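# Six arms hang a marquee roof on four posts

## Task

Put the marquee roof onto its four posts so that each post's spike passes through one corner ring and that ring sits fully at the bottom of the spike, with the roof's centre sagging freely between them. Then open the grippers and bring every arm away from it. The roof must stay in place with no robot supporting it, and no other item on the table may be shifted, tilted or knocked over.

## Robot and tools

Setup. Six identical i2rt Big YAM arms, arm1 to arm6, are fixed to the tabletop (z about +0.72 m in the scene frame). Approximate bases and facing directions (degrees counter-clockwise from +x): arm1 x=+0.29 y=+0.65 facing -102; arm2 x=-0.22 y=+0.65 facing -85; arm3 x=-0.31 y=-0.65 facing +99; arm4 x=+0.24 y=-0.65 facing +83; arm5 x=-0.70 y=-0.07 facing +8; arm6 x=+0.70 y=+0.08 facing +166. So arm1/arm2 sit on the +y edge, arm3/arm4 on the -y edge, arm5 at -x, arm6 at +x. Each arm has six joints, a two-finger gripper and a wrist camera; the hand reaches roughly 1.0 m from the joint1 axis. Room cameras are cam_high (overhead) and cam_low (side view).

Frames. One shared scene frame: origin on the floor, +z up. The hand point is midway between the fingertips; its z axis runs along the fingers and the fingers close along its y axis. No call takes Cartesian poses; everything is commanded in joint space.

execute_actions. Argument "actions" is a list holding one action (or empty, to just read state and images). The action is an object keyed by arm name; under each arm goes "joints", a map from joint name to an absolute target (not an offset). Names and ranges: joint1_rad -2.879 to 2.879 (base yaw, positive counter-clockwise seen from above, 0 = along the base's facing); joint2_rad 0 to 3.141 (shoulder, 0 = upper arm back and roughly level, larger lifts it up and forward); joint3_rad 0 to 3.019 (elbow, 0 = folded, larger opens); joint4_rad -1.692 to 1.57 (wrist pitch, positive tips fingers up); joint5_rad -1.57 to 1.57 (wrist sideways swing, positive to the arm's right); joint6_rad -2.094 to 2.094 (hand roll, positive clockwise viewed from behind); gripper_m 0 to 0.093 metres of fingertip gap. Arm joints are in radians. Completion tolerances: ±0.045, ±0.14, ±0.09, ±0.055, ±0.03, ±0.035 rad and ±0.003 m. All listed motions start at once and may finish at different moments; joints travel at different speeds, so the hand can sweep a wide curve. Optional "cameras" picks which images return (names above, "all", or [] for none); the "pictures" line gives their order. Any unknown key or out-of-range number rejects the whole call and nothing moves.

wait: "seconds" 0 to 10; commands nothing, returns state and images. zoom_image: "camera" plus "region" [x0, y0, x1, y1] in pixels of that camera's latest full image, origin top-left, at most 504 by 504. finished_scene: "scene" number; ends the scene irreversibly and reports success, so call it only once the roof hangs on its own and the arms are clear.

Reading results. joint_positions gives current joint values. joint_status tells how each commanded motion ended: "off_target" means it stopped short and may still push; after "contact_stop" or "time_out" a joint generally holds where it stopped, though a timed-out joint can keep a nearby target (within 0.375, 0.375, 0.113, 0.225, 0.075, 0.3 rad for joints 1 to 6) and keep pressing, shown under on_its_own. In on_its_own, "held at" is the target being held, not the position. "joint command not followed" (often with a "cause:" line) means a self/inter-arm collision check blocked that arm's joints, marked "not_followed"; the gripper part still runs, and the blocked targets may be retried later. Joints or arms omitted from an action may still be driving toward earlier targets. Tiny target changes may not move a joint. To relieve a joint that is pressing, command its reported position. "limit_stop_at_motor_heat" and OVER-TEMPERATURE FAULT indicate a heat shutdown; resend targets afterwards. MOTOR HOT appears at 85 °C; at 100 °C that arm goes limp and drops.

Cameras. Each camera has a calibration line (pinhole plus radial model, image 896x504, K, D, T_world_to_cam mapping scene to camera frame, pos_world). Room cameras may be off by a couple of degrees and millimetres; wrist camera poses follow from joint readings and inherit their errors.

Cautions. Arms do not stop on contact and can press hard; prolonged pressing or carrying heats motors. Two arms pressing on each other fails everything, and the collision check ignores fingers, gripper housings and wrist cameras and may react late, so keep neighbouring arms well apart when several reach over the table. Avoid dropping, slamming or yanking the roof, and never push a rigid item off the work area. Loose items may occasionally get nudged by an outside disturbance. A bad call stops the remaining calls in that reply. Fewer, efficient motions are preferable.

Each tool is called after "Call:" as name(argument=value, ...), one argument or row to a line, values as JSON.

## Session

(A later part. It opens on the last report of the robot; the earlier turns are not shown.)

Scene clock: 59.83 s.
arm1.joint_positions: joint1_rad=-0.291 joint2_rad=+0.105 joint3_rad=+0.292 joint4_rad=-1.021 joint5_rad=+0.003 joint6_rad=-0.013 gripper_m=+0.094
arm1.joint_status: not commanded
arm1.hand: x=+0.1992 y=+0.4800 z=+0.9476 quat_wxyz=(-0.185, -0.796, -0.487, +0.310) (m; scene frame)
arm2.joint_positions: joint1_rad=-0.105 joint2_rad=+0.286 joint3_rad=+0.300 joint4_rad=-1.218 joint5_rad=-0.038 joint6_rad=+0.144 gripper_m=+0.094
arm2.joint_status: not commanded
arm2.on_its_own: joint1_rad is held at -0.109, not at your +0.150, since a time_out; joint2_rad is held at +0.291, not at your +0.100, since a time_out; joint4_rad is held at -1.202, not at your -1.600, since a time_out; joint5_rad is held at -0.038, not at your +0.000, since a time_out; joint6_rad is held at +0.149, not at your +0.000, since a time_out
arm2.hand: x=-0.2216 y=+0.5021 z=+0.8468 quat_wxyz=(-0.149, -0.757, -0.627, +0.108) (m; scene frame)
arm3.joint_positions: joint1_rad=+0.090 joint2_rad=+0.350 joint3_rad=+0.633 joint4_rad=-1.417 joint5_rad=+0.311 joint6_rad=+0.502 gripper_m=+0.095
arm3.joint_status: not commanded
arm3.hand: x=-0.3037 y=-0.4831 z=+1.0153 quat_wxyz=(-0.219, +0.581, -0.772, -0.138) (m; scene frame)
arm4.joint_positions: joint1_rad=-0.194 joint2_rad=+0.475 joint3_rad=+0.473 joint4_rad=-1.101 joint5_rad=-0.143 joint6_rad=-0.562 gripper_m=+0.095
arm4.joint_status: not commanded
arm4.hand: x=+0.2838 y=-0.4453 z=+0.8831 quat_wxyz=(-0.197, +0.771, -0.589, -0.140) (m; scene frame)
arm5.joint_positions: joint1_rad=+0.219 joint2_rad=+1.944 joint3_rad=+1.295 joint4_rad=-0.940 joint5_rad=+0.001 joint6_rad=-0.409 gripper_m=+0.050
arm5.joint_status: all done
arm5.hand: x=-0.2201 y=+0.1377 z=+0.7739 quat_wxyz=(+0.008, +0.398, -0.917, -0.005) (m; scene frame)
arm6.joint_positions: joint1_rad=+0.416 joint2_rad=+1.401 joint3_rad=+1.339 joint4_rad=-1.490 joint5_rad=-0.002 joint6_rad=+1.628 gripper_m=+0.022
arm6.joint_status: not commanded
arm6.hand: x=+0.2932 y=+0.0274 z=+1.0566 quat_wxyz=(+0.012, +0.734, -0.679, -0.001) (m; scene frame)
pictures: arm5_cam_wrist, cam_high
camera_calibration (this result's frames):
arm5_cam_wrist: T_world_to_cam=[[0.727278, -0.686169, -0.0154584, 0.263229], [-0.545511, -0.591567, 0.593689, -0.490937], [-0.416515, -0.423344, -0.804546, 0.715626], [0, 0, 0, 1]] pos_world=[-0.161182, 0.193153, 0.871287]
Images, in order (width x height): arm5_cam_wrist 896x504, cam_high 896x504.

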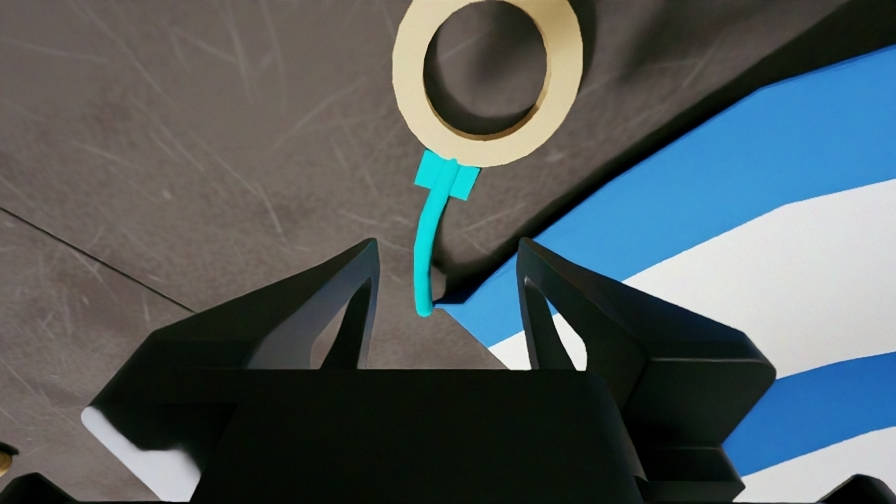

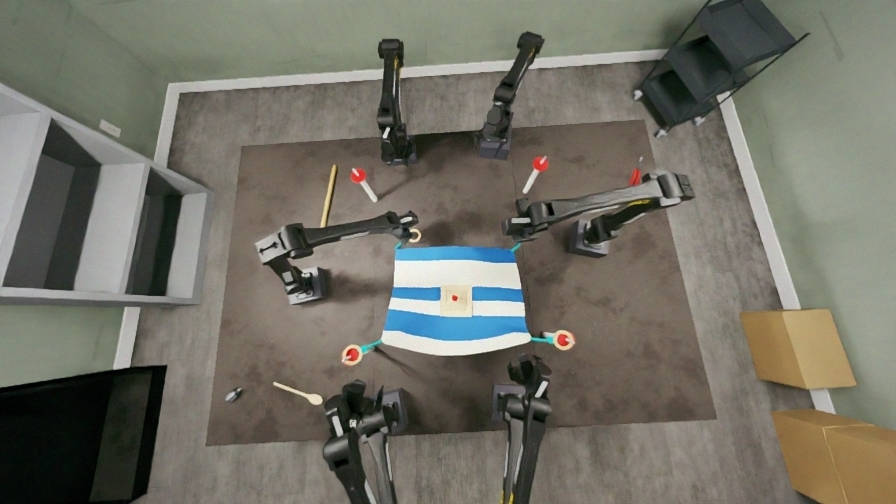

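Call:
execute_actions(
  actions=[
    {"arm5":{"joints":{"joint1_rad":0.23,"joint2_rad":2.05,"joint4_rad":-0.825,"joint6_rad":-0.1}}},
  ],
  cameras=["arm5_cam_wrist"],
)

Call:
execute_actions(
  actions=[
    {"arm5":{"joints":{"gripper_m":0}}},
  ],
  cameras=["arm5_cam_wrist"],
)

Scene clock: 64.47 s.
arm1.joint_positions: joint1_rad=-0.291 joint2_rad=+0.105 joint3_rad=+0.292 joint4_rad=-1.021 joint5_rad=+0.003 joint6_rad=-0.013 gripper_m=+0.094
arm1.joint_status: not commanded
arm1.hand: x=+0.1992 y=+0.4800 z=+0.9476 quat_wxyz=(-0.185, -0.796, -0.487, +0.310) (m; scene frame)
arm2.joint_positions: joint1_rad=-0.105 joint2_rad=+0.286 joint3_rad=+0.300 joint4_rad=-1.218 joint5_rad=-0.038 joint6_rad=+0.144 gripper_m=+0.094
arm2.joint_status: not commanded
arm2.on_its_own: joint1_rad is held at -0.109, not at your +0.150, since a time_out; joint2_rad is held at +0.291, not at your +0.100, since a time_out; joint4_rad is held at -1.202, not at your -1.600, since a time_out; joint5_rad is held at -0.038, not at your +0.000, since a time_out; joint6_rad is held at +0.149, not at your +0.000, since a time_out
arm2.hand: x=-0.2216 y=+0.5021 z=+0.8468 quat_wxyz=(-0.149, -0.757, -0.627, +0.108) (m; scene frame)
arm3.joint_positions: joint1_rad=+0.090 joint2_rad=+0.350 joint3_rad=+0.633 joint4_rad=-1.417 joint5_rad=+0.311 joint6_rad=+0.502 gripper_m=+0.095
arm3.joint_status: not commanded
arm3.hand: x=-0.3037 y=-0.4831 z=+1.0153 quat_wxyz=(-0.219, +0.581, -0.772, -0.138) (m; scene frame)
arm4.joint_positions: joint1_rad=-0.194 joint2_rad=+0.475 joint3_rad=+0.473 joint4_rad=-1.101 joint5_rad=-0.143 joint6_rad=-0.562 gripper_m=+0.095
arm4.joint_status: not commanded
arm4.hand: x=+0.2838 y=-0.4453 z=+0.8831 quat_wxyz=(-0.197, +0.771, -0.589, -0.140) (m; scene frame)
arm5.joint_positions: joint1_rad=+0.219 joint2_rad=+2.047 joint3_rad=+1.295 joint4_rad=-0.832 joint5_rad=+0.000 joint6_rad=-0.110 gripper_m=+0.050
arm5.joint_status: all done
arm5.hand: x=-0.2127 y=+0.1421 z=+0.7214 quat_wxyz=(+0.006, +0.257, -0.966, -0.004) (m; scene frame)
arm6.joint_positions: joint1_rad=+0.416 joint2_rad=+1.401 joint3_rad=+1.339 joint4_rad=-1.490 joint5_rad=-0.002 joint6_rad=+1.628 gripper_m=+0.022
arm6.joint_status: not commanded
arm6.hand: x=+0.2932 y=+0.0274 z=+1.0566 quat_wxyz=(+0.012, +0.734, -0.679, -0.001) (m; scene frame)
pictures: arm5_cam_wrist
camera_calibration (this result's frames):
arm5_cam_wrist: T_world_to_cam=[[0.493507, -0.869665, -0.0116002, 0.233554], [-0.696677, -0.403256, 0.593318, -0.511792], [-0.520665, -0.284725, -0.804885, 0.636728], [0, 0, 0, 1]] pos_world=[-0.140292, 0.178023, 0.818857]
Images, in order (width x height): arm5_cam_wrist 896x504.

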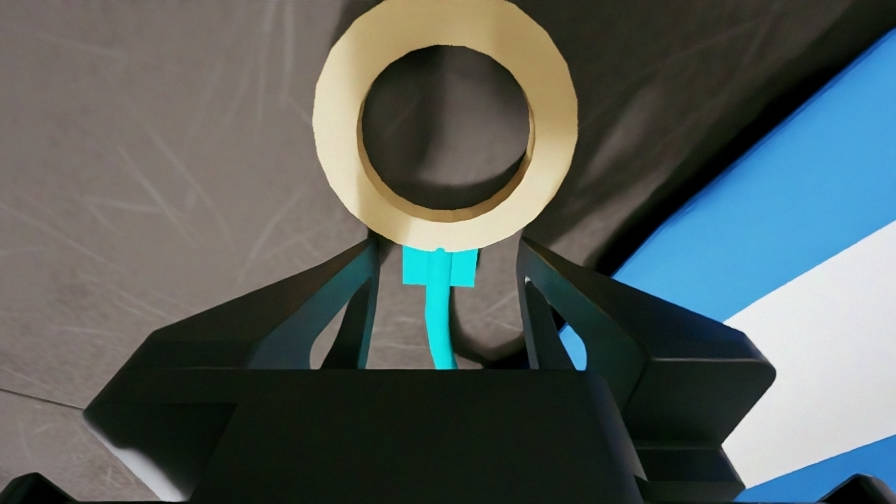

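Scene clock: 65.07 s.
arm1.joint_positions: joint1_rad=-0.291 joint2_rad=+0.105 joint3_rad=+0.292 joint4_rad=-1.021 joint5_rad=+0.003 joint6_rad=-0.013 gripper_m=+0.094
arm1.joint_status: not commanded
arm1.hand: x=+0.1992 y=+0.4800 z=+0.9476 quat_wxyz=(-0.185, -0.796, -0.487, +0.310) (m; scene frame)
arm2.joint_positions: joint1_rad=-0.105 joint2_rad=+0.286 joint3_rad=+0.300 joint4_rad=-1.218 joint5_rad=-0.038 joint6_rad=+0.144 gripper_m=+0.094
arm2.joint_status: not commanded
arm2.on_its_own: joint1_rad is held at -0.109, not at your +0.150, since a time_out; joint2_rad is held at +0.291, not at your +0.100, since a time_out; joint4_rad is held at -1.202, not at your -1.600, since a time_out; joint5_rad is held at -0.038, not at your +0.000, since a time_out; joint6_rad is held at +0.149, not at your +0.000, since a time_out
arm2.hand: x=-0.2216 y=+0.5021 z=+0.8468 quat_wxyz=(-0.149, -0.757, -0.627, +0.108) (m; scene frame)
arm3.joint_positions: joint1_rad=+0.090 joint2_rad=+0.350 joint3_rad=+0.633 joint4_rad=-1.417 joint5_rad=+0.311 joint6_rad=+0.502 gripper_m=+0.095
arm3.joint_status: not commanded
arm3.hand: x=-0.3037 y=-0.4831 z=+1.0153 quat_wxyz=(-0.219, +0.581, -0.772, -0.138) (m; scene frame)
arm4.joint_positions: joint1_rad=-0.194 joint2_rad=+0.475 joint3_rad=+0.473 joint4_rad=-1.101 joint5_rad=-0.143 joint6_rad=-0.562 gripper_m=+0.095
arm4.joint_status: not commanded
arm4.hand: x=+0.2838 y=-0.4453 z=+0.8831 quat_wxyz=(-0.197, +0.771, -0.589, -0.140) (m; scene frame)
arm5.joint_positions: joint1_rad=+0.220 joint2_rad=+2.047 joint3_rad=+1.295 joint4_rad=-0.832 joint5_rad=+0.000 joint6_rad=-0.109 gripper_m=+0.021
arm5.joint_status: gripper_m off_target (ended at +0.021, target +0.000)
arm5.hand: x=-0.2128 y=+0.1422 z=+0.7214 quat_wxyz=(+0.006, +0.257, -0.966, -0.004) (m; scene frame)
arm6.joint_positions: joint1_rad=+0.416 joint2_rad=+1.401 joint3_rad=+1.339 joint4_rad=-1.490 joint5_rad=-0.002 joint6_rad=+1.628 gripper_m=+0.022
arm6.joint_status: not commanded
arm6.hand: x=+0.2932 y=+0.0274 z=+1.0566 quat_wxyz=(+0.012, +0.734, -0.679, -0.001) (m; scene frame)
pictures: arm5_cam_wrist
camera_calibration (this result's frames):
arm5_cam_wrist: T_world_to_cam=[[0.492843, -0.870041, -0.0115874, 0.233659], [-0.696983, -0.402715, 0.593325, -0.511922], [-0.520884, -0.28434, -0.804879, 0.636636], [0, 0, 0, 1]] pos_world=[-0.140345, 0.178155, 0.818858]
Images, in order (width x height): arm5_cam_wrist 896x504.

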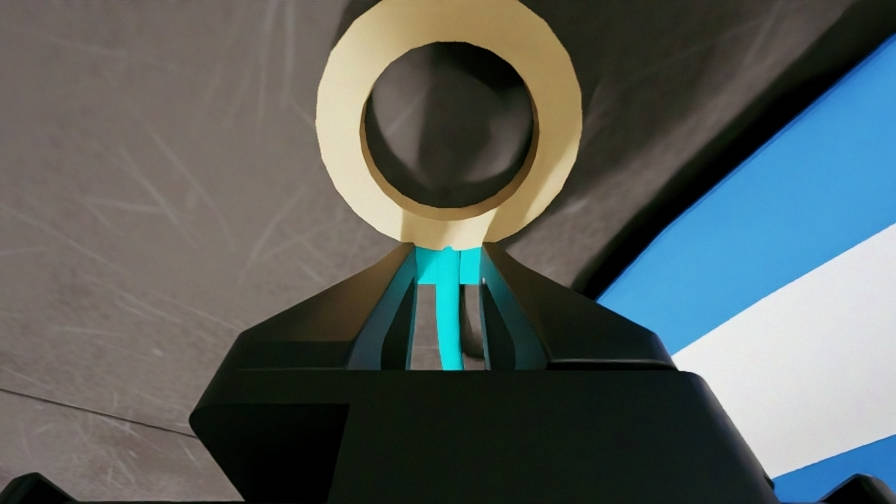

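Call:
execute_actions(
  actions=[
    {"arm5":{"joints":{"joint2_rad":1.76,"joint3_rad":1.9,"joint4_rad":-1.69,"joint6_rad":-1.57}},"arm6":{"joints":{"joint2_rad":1.345,"joint4_rad":-1.57}}},
  ],
  cameras=[],
)

Call:
execute_actions(
  actions=[
    {"arm5":{"joints":{"joint1_rad":0.55}},"arm6":{"joints":{"joint1_rad":-0.3}}},
  ],
  cameras=["arm5_cam_wrist","arm6_cam_wrist","cam_low","cam_high"],
)

Scene clock: 74.53 s.
arm1.joint_positions: joint1_rad=-0.291 joint2_rad=+0.105 joint3_rad=+0.292 joint4_rad=-1.021 joint5_rad=+0.003 joint6_rad=-0.013 gripper_m=+0.094
arm1.joint_status: not commanded
arm1.hand: x=+0.1992 y=+0.4800 z=+0.9476 quat_wxyz=(-0.185, -0.796, -0.487, +0.310) (m; scene frame)
arm2.joint_positions: joint1_rad=-0.105 joint2_rad=+0.286 joint3_rad=+0.300 joint4_rad=-1.218 joint5_rad=-0.038 joint6_rad=+0.144 gripper_m=+0.094
arm2.joint_status: not commanded
arm2.on_its_own: joint1_rad is held at -0.109, not at your +0.150, since a time_out; joint2_rad is held at +0.291, not at your +0.100, since a time_out; joint4_rad is held at -1.202, not at your -1.600, since a time_out; joint5_rad is held at -0.038, not at your +0.000, since a time_out; joint6_rad is held at +0.149, not at your +0.000, since a time_out
arm2.hand: x=-0.2216 y=+0.5021 z=+0.8468 quat_wxyz=(-0.149, -0.757, -0.627, +0.108) (m; scene frame)
arm3.joint_positions: joint1_rad=+0.090 joint2_rad=+0.350 joint3_rad=+0.633 joint4_rad=-1.417 joint5_rad=+0.311 joint6_rad=+0.502 gripper_m=+0.095
arm3.joint_status: not commanded
arm3.hand: x=-0.3037 y=-0.4831 z=+1.0153 quat_wxyz=(-0.219, +0.581, -0.772, -0.138) (m; scene frame)
arm4.joint_positions: joint1_rad=-0.194 joint2_rad=+0.475 joint3_rad=+0.473 joint4_rad=-1.101 joint5_rad=-0.143 joint6_rad=-0.562 gripper_m=+0.095
arm4.joint_status: not commanded
arm4.hand: x=+0.2838 y=-0.4453 z=+0.8831 quat_wxyz=(-0.197, +0.771, -0.589, -0.140) (m; scene frame)
arm5.joint_positions: joint1_rad=+0.220 joint2_rad=+1.759 joint3_rad=+1.882 joint4_rad=-1.682 joint5_rad=+0.000 joint6_rad=-1.561 gripper_m=+0.021
arm5.joint_status: all done
arm5.hand: x=-0.2029 y=+0.1423 z=+1.0835 quat_wxyz=(-0.009, +0.834, -0.552, +0.000) (m; scene frame)
arm6.joint_positions: joint1_rad=+0.416 joint2_rad=+1.366 joint3_rad=+1.339 joint4_rad=-1.561 joint5_rad=-0.002 joint6_rad=+1.628 gripper_m=+0.022
arm6.joint_status: all done
arm6.hand: x=+0.3146 y=+0.0305 z=+1.0698 quat_wxyz=(-0.001, +0.734, -0.679, +0.010) (m; scene frame)
pictures: none
No camera images: the call's "cameras" was empty. Leave "cameras" out to get every camera's image.

Scene clock: 75.97 s.
arm1.joint_positions: joint1_rad=-0.291 joint2_rad=+0.105 joint3_rad=+0.292 joint4_rad=-1.021 joint5_rad=+0.003 joint6_rad=-0.013 gripper_m=+0.094
arm1.joint_status: not commanded
arm1.hand: x=+0.1992 y=+0.4800 z=+0.9476 quat_wxyz=(-0.185, -0.796, -0.487, +0.310) (m; scene frame)
arm2.joint_positions: joint1_rad=-0.105 joint2_rad=+0.286 joint3_rad=+0.300 joint4_rad=-1.218 joint5_rad=-0.038 joint6_rad=+0.144 gripper_m=+0.094
arm2.joint_status: not commanded
arm2.on_its_own: joint1_rad is held at -0.109, not at your +0.150, since a time_out; joint2_rad is held at +0.291, not at your +0.100, since a time_out; joint4_rad is held at -1.202, not at your -1.600, since a time_out; joint5_rad is held at -0.038, not at your +0.000, since a time_out; joint6_rad is held at +0.149, not at your +0.000, since a time_out
arm2.hand: x=-0.2216 y=+0.5021 z=+0.8468 quat_wxyz=(-0.149, -0.757, -0.627, +0.108) (m; scene frame)
arm3.joint_positions: joint1_rad=+0.090 joint2_rad=+0.350 joint3_rad=+0.633 joint4_rad=-1.417 joint5_rad=+0.311 joint6_rad=+0.502 gripper_m=+0.095
arm3.joint_status: not commanded
arm3.hand: x=-0.3037 y=-0.4831 z=+1.0153 quat_wxyz=(-0.219, +0.581, -0.772, -0.138) (m; scene frame)
arm4.joint_positions: joint1_rad=-0.194 joint2_rad=+0.475 joint3_rad=+0.473 joint4_rad=-1.101 joint5_rad=-0.143 joint6_rad=-0.562 gripper_m=+0.095
arm4.joint_status: not commanded
arm4.hand: x=+0.2838 y=-0.4453 z=+0.8831 quat_wxyz=(-0.197, +0.771, -0.589, -0.140) (m; scene frame)
arm5.joint_positions: joint1_rad=+0.551 joint2_rad=+1.759 joint3_rad=+1.882 joint4_rad=-1.682 joint5_rad=+0.002 joint6_rad=-1.562 gripper_m=+0.021
arm5.joint_status: all done
arm5.hand: x=-0.2999 y=+0.2920 z=+1.0853 quat_wxyz=(-0.010, +0.913, -0.407, +0.000) (m; scene frame)
arm6.joint_positions: joint1_rad=-0.298 joint2_rad=+1.366 joint3_rad=+1.339 joint4_rad=-1.561 joint5_rad=-0.004 joint6_rad=+1.628 gripper_m=+0.022
arm6.joint_status: all done
arm6.hand: x=+0.3740 y=+0.2953 z=+1.0666 quat_wxyz=(+0.001, +0.451, -0.892, +0.014) (m; scene frame)
pictures: arm5_cam_wrist, arm6_cam_wrist, cam_high, cam_low
camera_calibration (this result's frames):
arm5_cam_wrist: T_world_to_cam=[[0.745732, 0.665999, 0.0181305, 0.00617052], [0.53509, -0.61492, 0.579269, -0.28152], [0.396942, -0.422278, -0.814935, 1.2531], [0, 0, 0, 1]] pos_world=[-0.351372, 0.351936, 1.18416]
arm6_cam_wrist: T_world_to_cam=[[0.807722, -0.588671, 0.0324203, -0.165163], [-0.484249, -0.631068, 0.606017, -0.273462], [-0.336286, -0.505193, -0.794791, 1.24566], [0, 0, 0, 1]] pos_world=[0.419881, 0.3595, 1.16112]
Images, in order (width x height): arm5_cam_wrist 896x504, arm6_cam_wrist 896x504, cam_high 896x504, cam_low 896x504.

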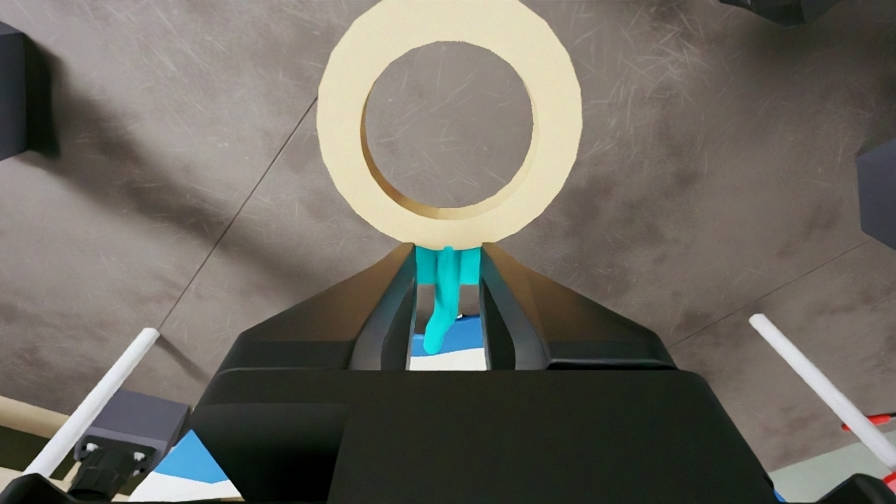

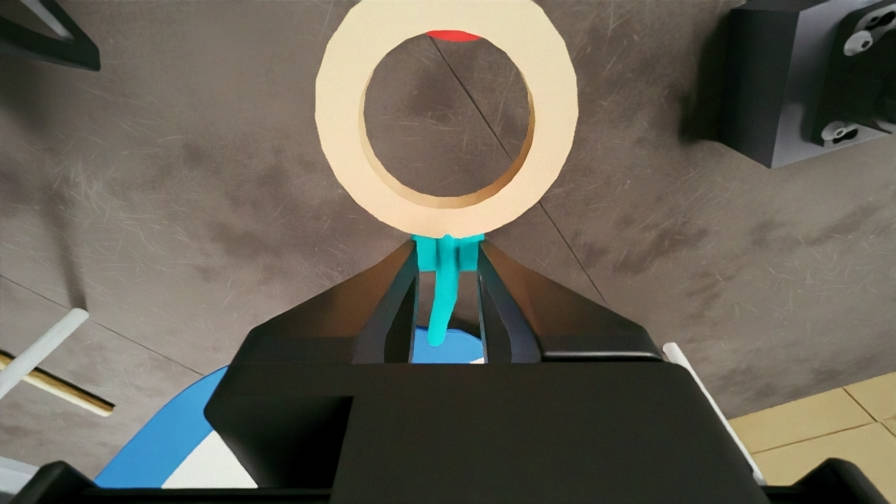

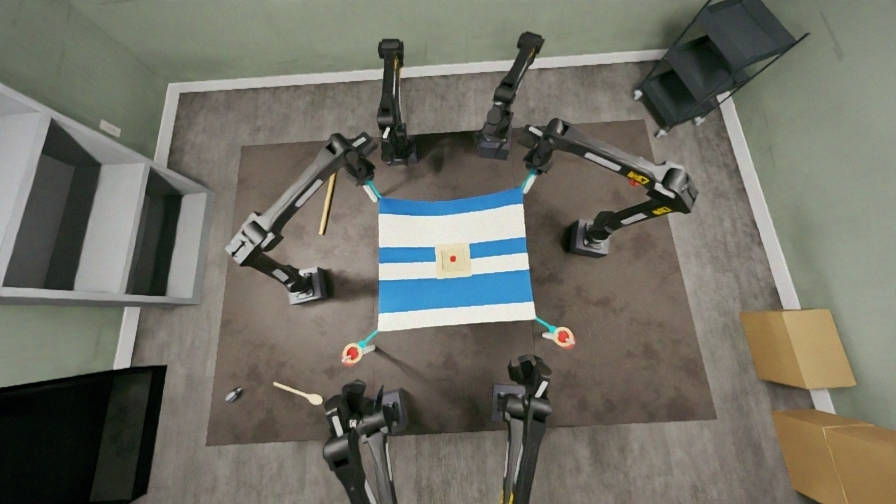

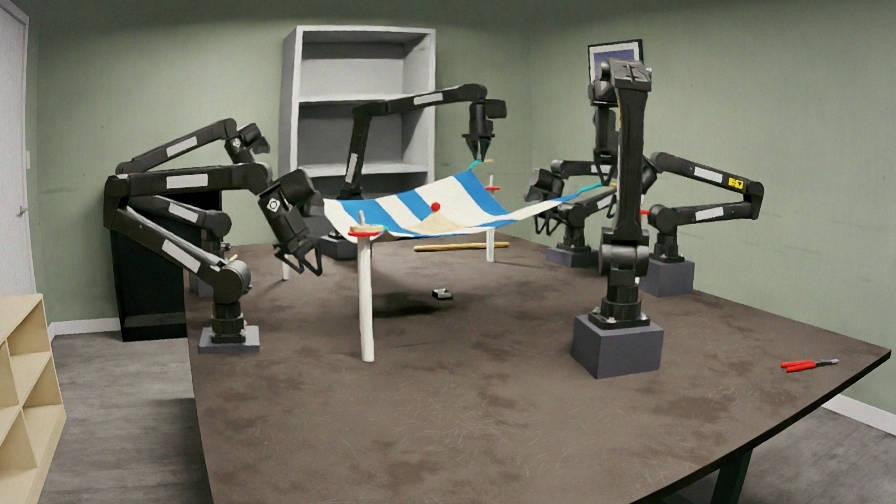

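Spikes lean outward a bit.

Call:
execute_actions(
  actions=[
    {"arm5":{"joints":{"joint1_rad":0.68,"joint3_rad":1.83,"joint4_rad":-1.63}},"arm6":{"joints":{"joint1_rad":-0.45}}},
  ],
  cameras=["arm5_cam_wrist","arm6_cam_wrist","cam_low"],
)

Scene clock: 79.67 s.
arm1.joint_positions: joint1_rad=-0.291 joint2_rad=+0.105 joint3_rad=+0.292 joint4_rad=-1.021 joint5_rad=+0.003 joint6_rad=-0.013 gripper_m=+0.094
arm1.joint_status: not commanded
arm1.hand: x=+0.1992 y=+0.4800 z=+0.9476 quat_wxyz=(-0.185, -0.796, -0.487, +0.310) (m; scene frame)
arm2.joint_positions: joint1_rad=-0.105 joint2_rad=+0.286 joint3_rad=+0.300 joint4_rad=-1.218 joint5_rad=-0.038 joint6_rad=+0.144 gripper_m=+0.094
arm2.joint_status: not commanded
arm2.on_its_own: joint1_rad is held at -0.109, not at your +0.150, since a time_out; joint2_rad is held at +0.291, not at your +0.100, since a time_out; joint4_rad is held at -1.202, not at your -1.600, since a time_out; joint5_rad is held at -0.038, not at your +0.000, since a time_out; joint6_rad is held at +0.149, not at your +0.000, since a time_out
arm2.hand: x=-0.2216 y=+0.5021 z=+0.8468 quat_wxyz=(-0.149, -0.757, -0.627, +0.108) (m; scene frame)
arm3.joint_positions: joint1_rad=+0.090 joint2_rad=+0.350 joint3_rad=+0.633 joint4_rad=-1.417 joint5_rad=+0.311 joint6_rad=+0.502 gripper_m=+0.095
arm3.joint_status: not commanded
arm3.hand: x=-0.3037 y=-0.4831 z=+1.0153 quat_wxyz=(-0.219, +0.581, -0.772, -0.138) (m; scene frame)
arm4.joint_positions: joint1_rad=-0.194 joint2_rad=+0.475 joint3_rad=+0.473 joint4_rad=-1.101 joint5_rad=-0.143 joint6_rad=-0.562 gripper_m=+0.095
arm4.joint_status: not commanded
arm4.hand: x=+0.2838 y=-0.4453 z=+0.8831 quat_wxyz=(-0.197, +0.771, -0.589, -0.140) (m; scene frame)
arm5.joint_positions: joint1_rad=+0.675 joint2_rad=+1.758 joint3_rad=+1.822 joint4_rad=-1.641 joint5_rad=+0.007 joint6_rad=-1.562 gripper_m=+0.021
arm5.joint_status: all done
arm5.hand: x=-0.3490 y=+0.3363 z=+1.0633 quat_wxyz=(-0.001, +0.937, -0.350, -0.001) (m; scene frame)
arm6.joint_positions: joint1_rad=-0.439 joint2_rad=+1.366 joint3_rad=+1.339 joint4_rad=-1.561 joint5_rad=-0.015 joint6_rad=+1.628 gripper_m=+0.022
arm6.joint_status: all done
arm6.hand: x=+0.4060 y=+0.3379 z=+1.0661 quat_wxyz=(+0.005, +0.387, -0.922, +0.016) (m; scene frame)
pictures: arm5_cam_wrist, arm6_cam_wrist, cam_low
camera_calibration (this result's frames):
arm5_cam_wrist: T_world_to_cam=[[0.657921, 0.753086, 0.000981495, -0.0279893], [0.610983, -0.534536, 0.583927, -0.220732], [0.440272, -0.383578, -0.811805, 1.27215], [0, 0, 0, 1]] pos_world=[-0.406816, 0.39106, 1.16166]
arm6_cam_wrist: T_world_to_cam=[[0.716616, -0.696625, 0.0342946, -0.0945067], [-0.565453, -0.551488, 0.613289, -0.232467], [-0.408319, -0.458885, -0.789113, 1.28507], [0, 0, 0, 1]] pos_world=[0.460995, 0.395661, 1.15988]
Images, in order (width x height): arm5_cam_wrist 896x504, arm6_cam_wrist 896x504, cam_low 896x504.

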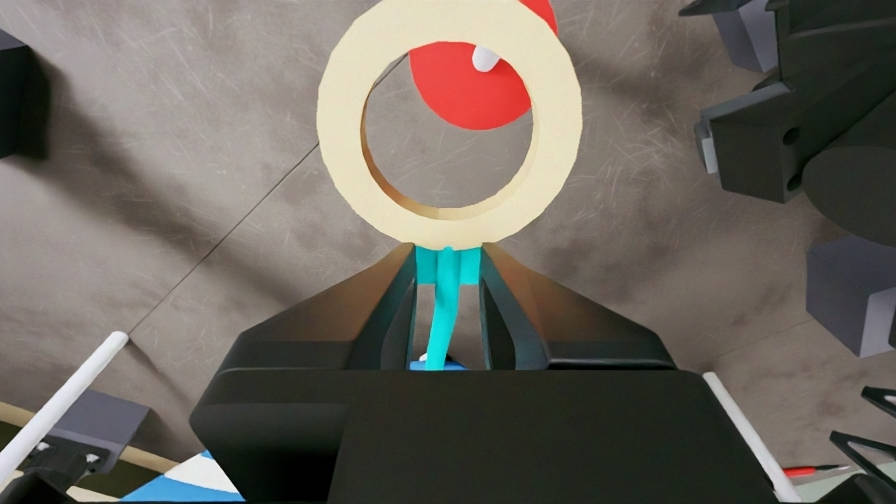

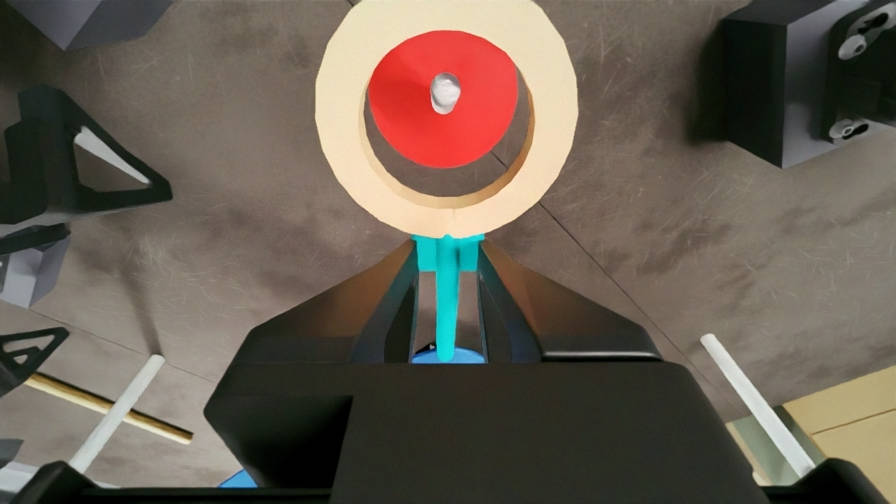

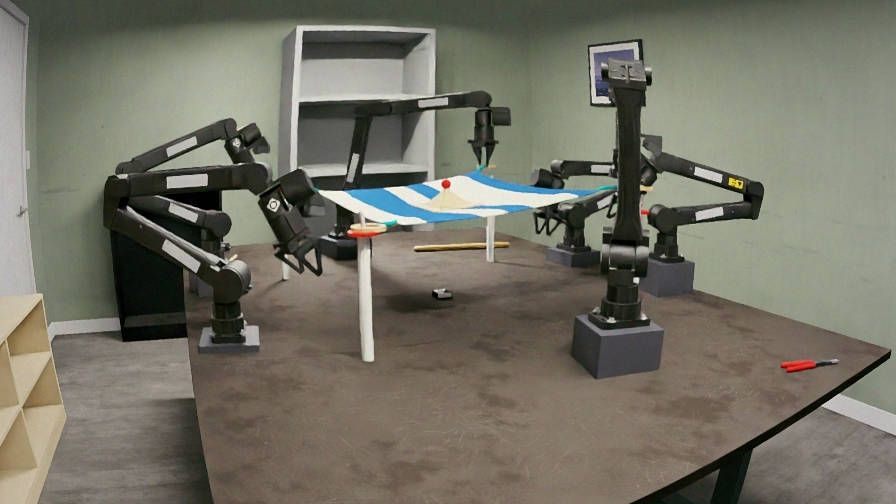

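Call:
execute_actions(
  actions=[
    {"arm5":{"joints":{"joint1_rad":0.71,"joint2_rad":1.815,"joint3_rad":1.88}},"arm6":{"joints":{"joint1_rad":-0.41,"joint3_rad":1.2,"joint4_rad":-1.41}}},
  ],
  cameras=["arm5_cam_wrist","arm6_cam_wrist","cam_low"],
)

Scene clock: 84.70 s.
arm1.joint_positions: joint1_rad=-0.291 joint2_rad=+0.105 joint3_rad=+0.292 joint4_rad=-1.021 joint5_rad=+0.003 joint6_rad=-0.013 gripper_m=+0.094
arm1.joint_status: not commanded
arm1.hand: x=+0.1992 y=+0.4800 z=+0.9476 quat_wxyz=(-0.185, -0.796, -0.487, +0.310) (m; scene frame)
arm2.joint_positions: joint1_rad=-0.105 joint2_rad=+0.286 joint3_rad=+0.300 joint4_rad=-1.218 joint5_rad=-0.038 joint6_rad=+0.144 gripper_m=+0.094
arm2.joint_status: not commanded
arm2.on_its_own: joint1_rad is held at -0.109, not at your +0.150, since a time_out; joint2_rad is held at +0.291, not at your +0.100, since a time_out; joint4_rad is held at -1.202, not at your -1.600, since a time_out; joint5_rad is held at -0.038, not at your +0.000, since a time_out; joint6_rad is held at +0.149, not at your +0.000, since a time_out
arm2.hand: x=-0.2216 y=+0.5021 z=+0.8468 quat_wxyz=(-0.149, -0.757, -0.627, +0.108) (m; scene frame)
arm3.joint_positions: joint1_rad=+0.090 joint2_rad=+0.350 joint3_rad=+0.633 joint4_rad=-1.417 joint5_rad=+0.311 joint6_rad=+0.502 gripper_m=+0.095
arm3.joint_status: not commanded
arm3.hand: x=-0.3037 y=-0.4831 z=+1.0153 quat_wxyz=(-0.219, +0.581, -0.772, -0.138) (m; scene frame)
arm4.joint_positions: joint1_rad=-0.194 joint2_rad=+0.475 joint3_rad=+0.473 joint4_rad=-1.101 joint5_rad=-0.143 joint6_rad=-0.562 gripper_m=+0.095
arm4.joint_status: not commanded
arm4.hand: x=+0.2838 y=-0.4453 z=+0.8831 quat_wxyz=(-0.197, +0.771, -0.589, -0.140) (m; scene frame)
arm5.joint_positions: joint1_rad=+0.686 joint2_rad=+1.809 joint3_rad=+1.826 joint4_rad=-1.641 joint5_rad=+0.007 joint6_rad=-1.562 gripper_m=+0.021
arm5.joint_status: all done
arm5.hand: x=-0.3487 y=+0.3458 z=+1.0382 quat_wxyz=(+0.022, +0.939, -0.344, -0.008) (m; scene frame)
arm6.joint_positions: joint1_rad=-0.401 joint2_rad=+1.361 joint3_rad=+1.193 joint4_rad=-1.417 joint5_rad=-0.011 joint6_rad=+1.628 gripper_m=+0.022
arm6.joint_status: all done
arm6.hand: x=+0.4020 y=+0.3220 z=+1.0126 quat_wxyz=(+0.004, +0.404, -0.914, +0.014) (m; scene frame)
pictures: arm5_cam_wrist, arm6_cam_wrist, cam_low
camera_calibration (this result's frames):
arm5_cam_wrist: T_world_to_cam=[[0.648858, 0.759506, -0.0461996, 0.0082595], [0.634152, -0.506214, 0.584465, -0.203477], [0.420518, -0.408532, -0.810103, 1.25527], [0, 0, 0, 1]] pos_world=[-0.404185, 0.40354, 1.1362]
arm6_cam_wrist: T_world_to_cam=[[0.742964, -0.668608, 0.0311014, -0.1172], [-0.543528, -0.575553, 0.610996, -0.209463], [-0.390616, -0.470853, -0.791023, 1.23257], [0, 0, 0, 1]] pos_world=[0.454687, 0.381439, 1.10661]
Images, in order (width x height): arm5_cam_wrist 896x504, arm6_cam_wrist 896x504, cam_low 896x504.

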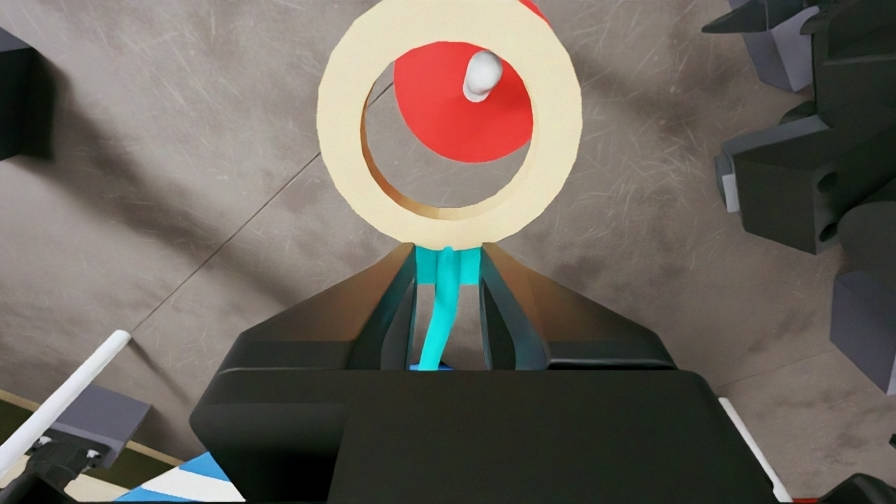

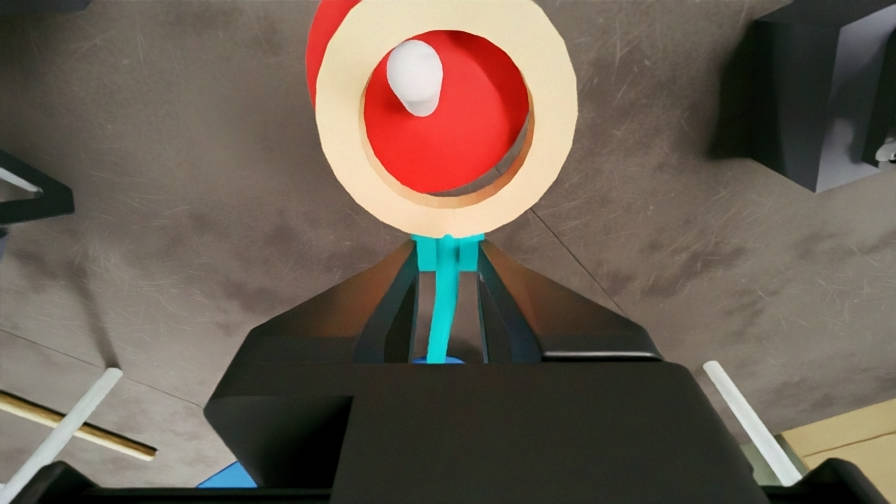

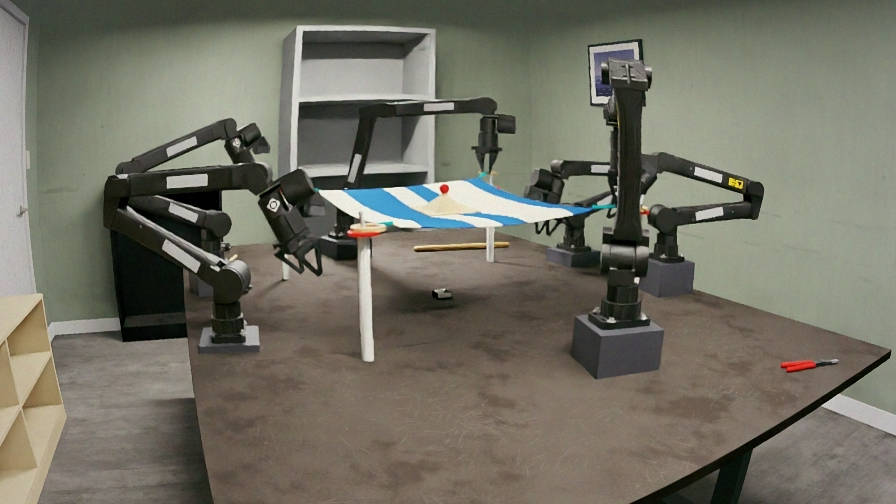

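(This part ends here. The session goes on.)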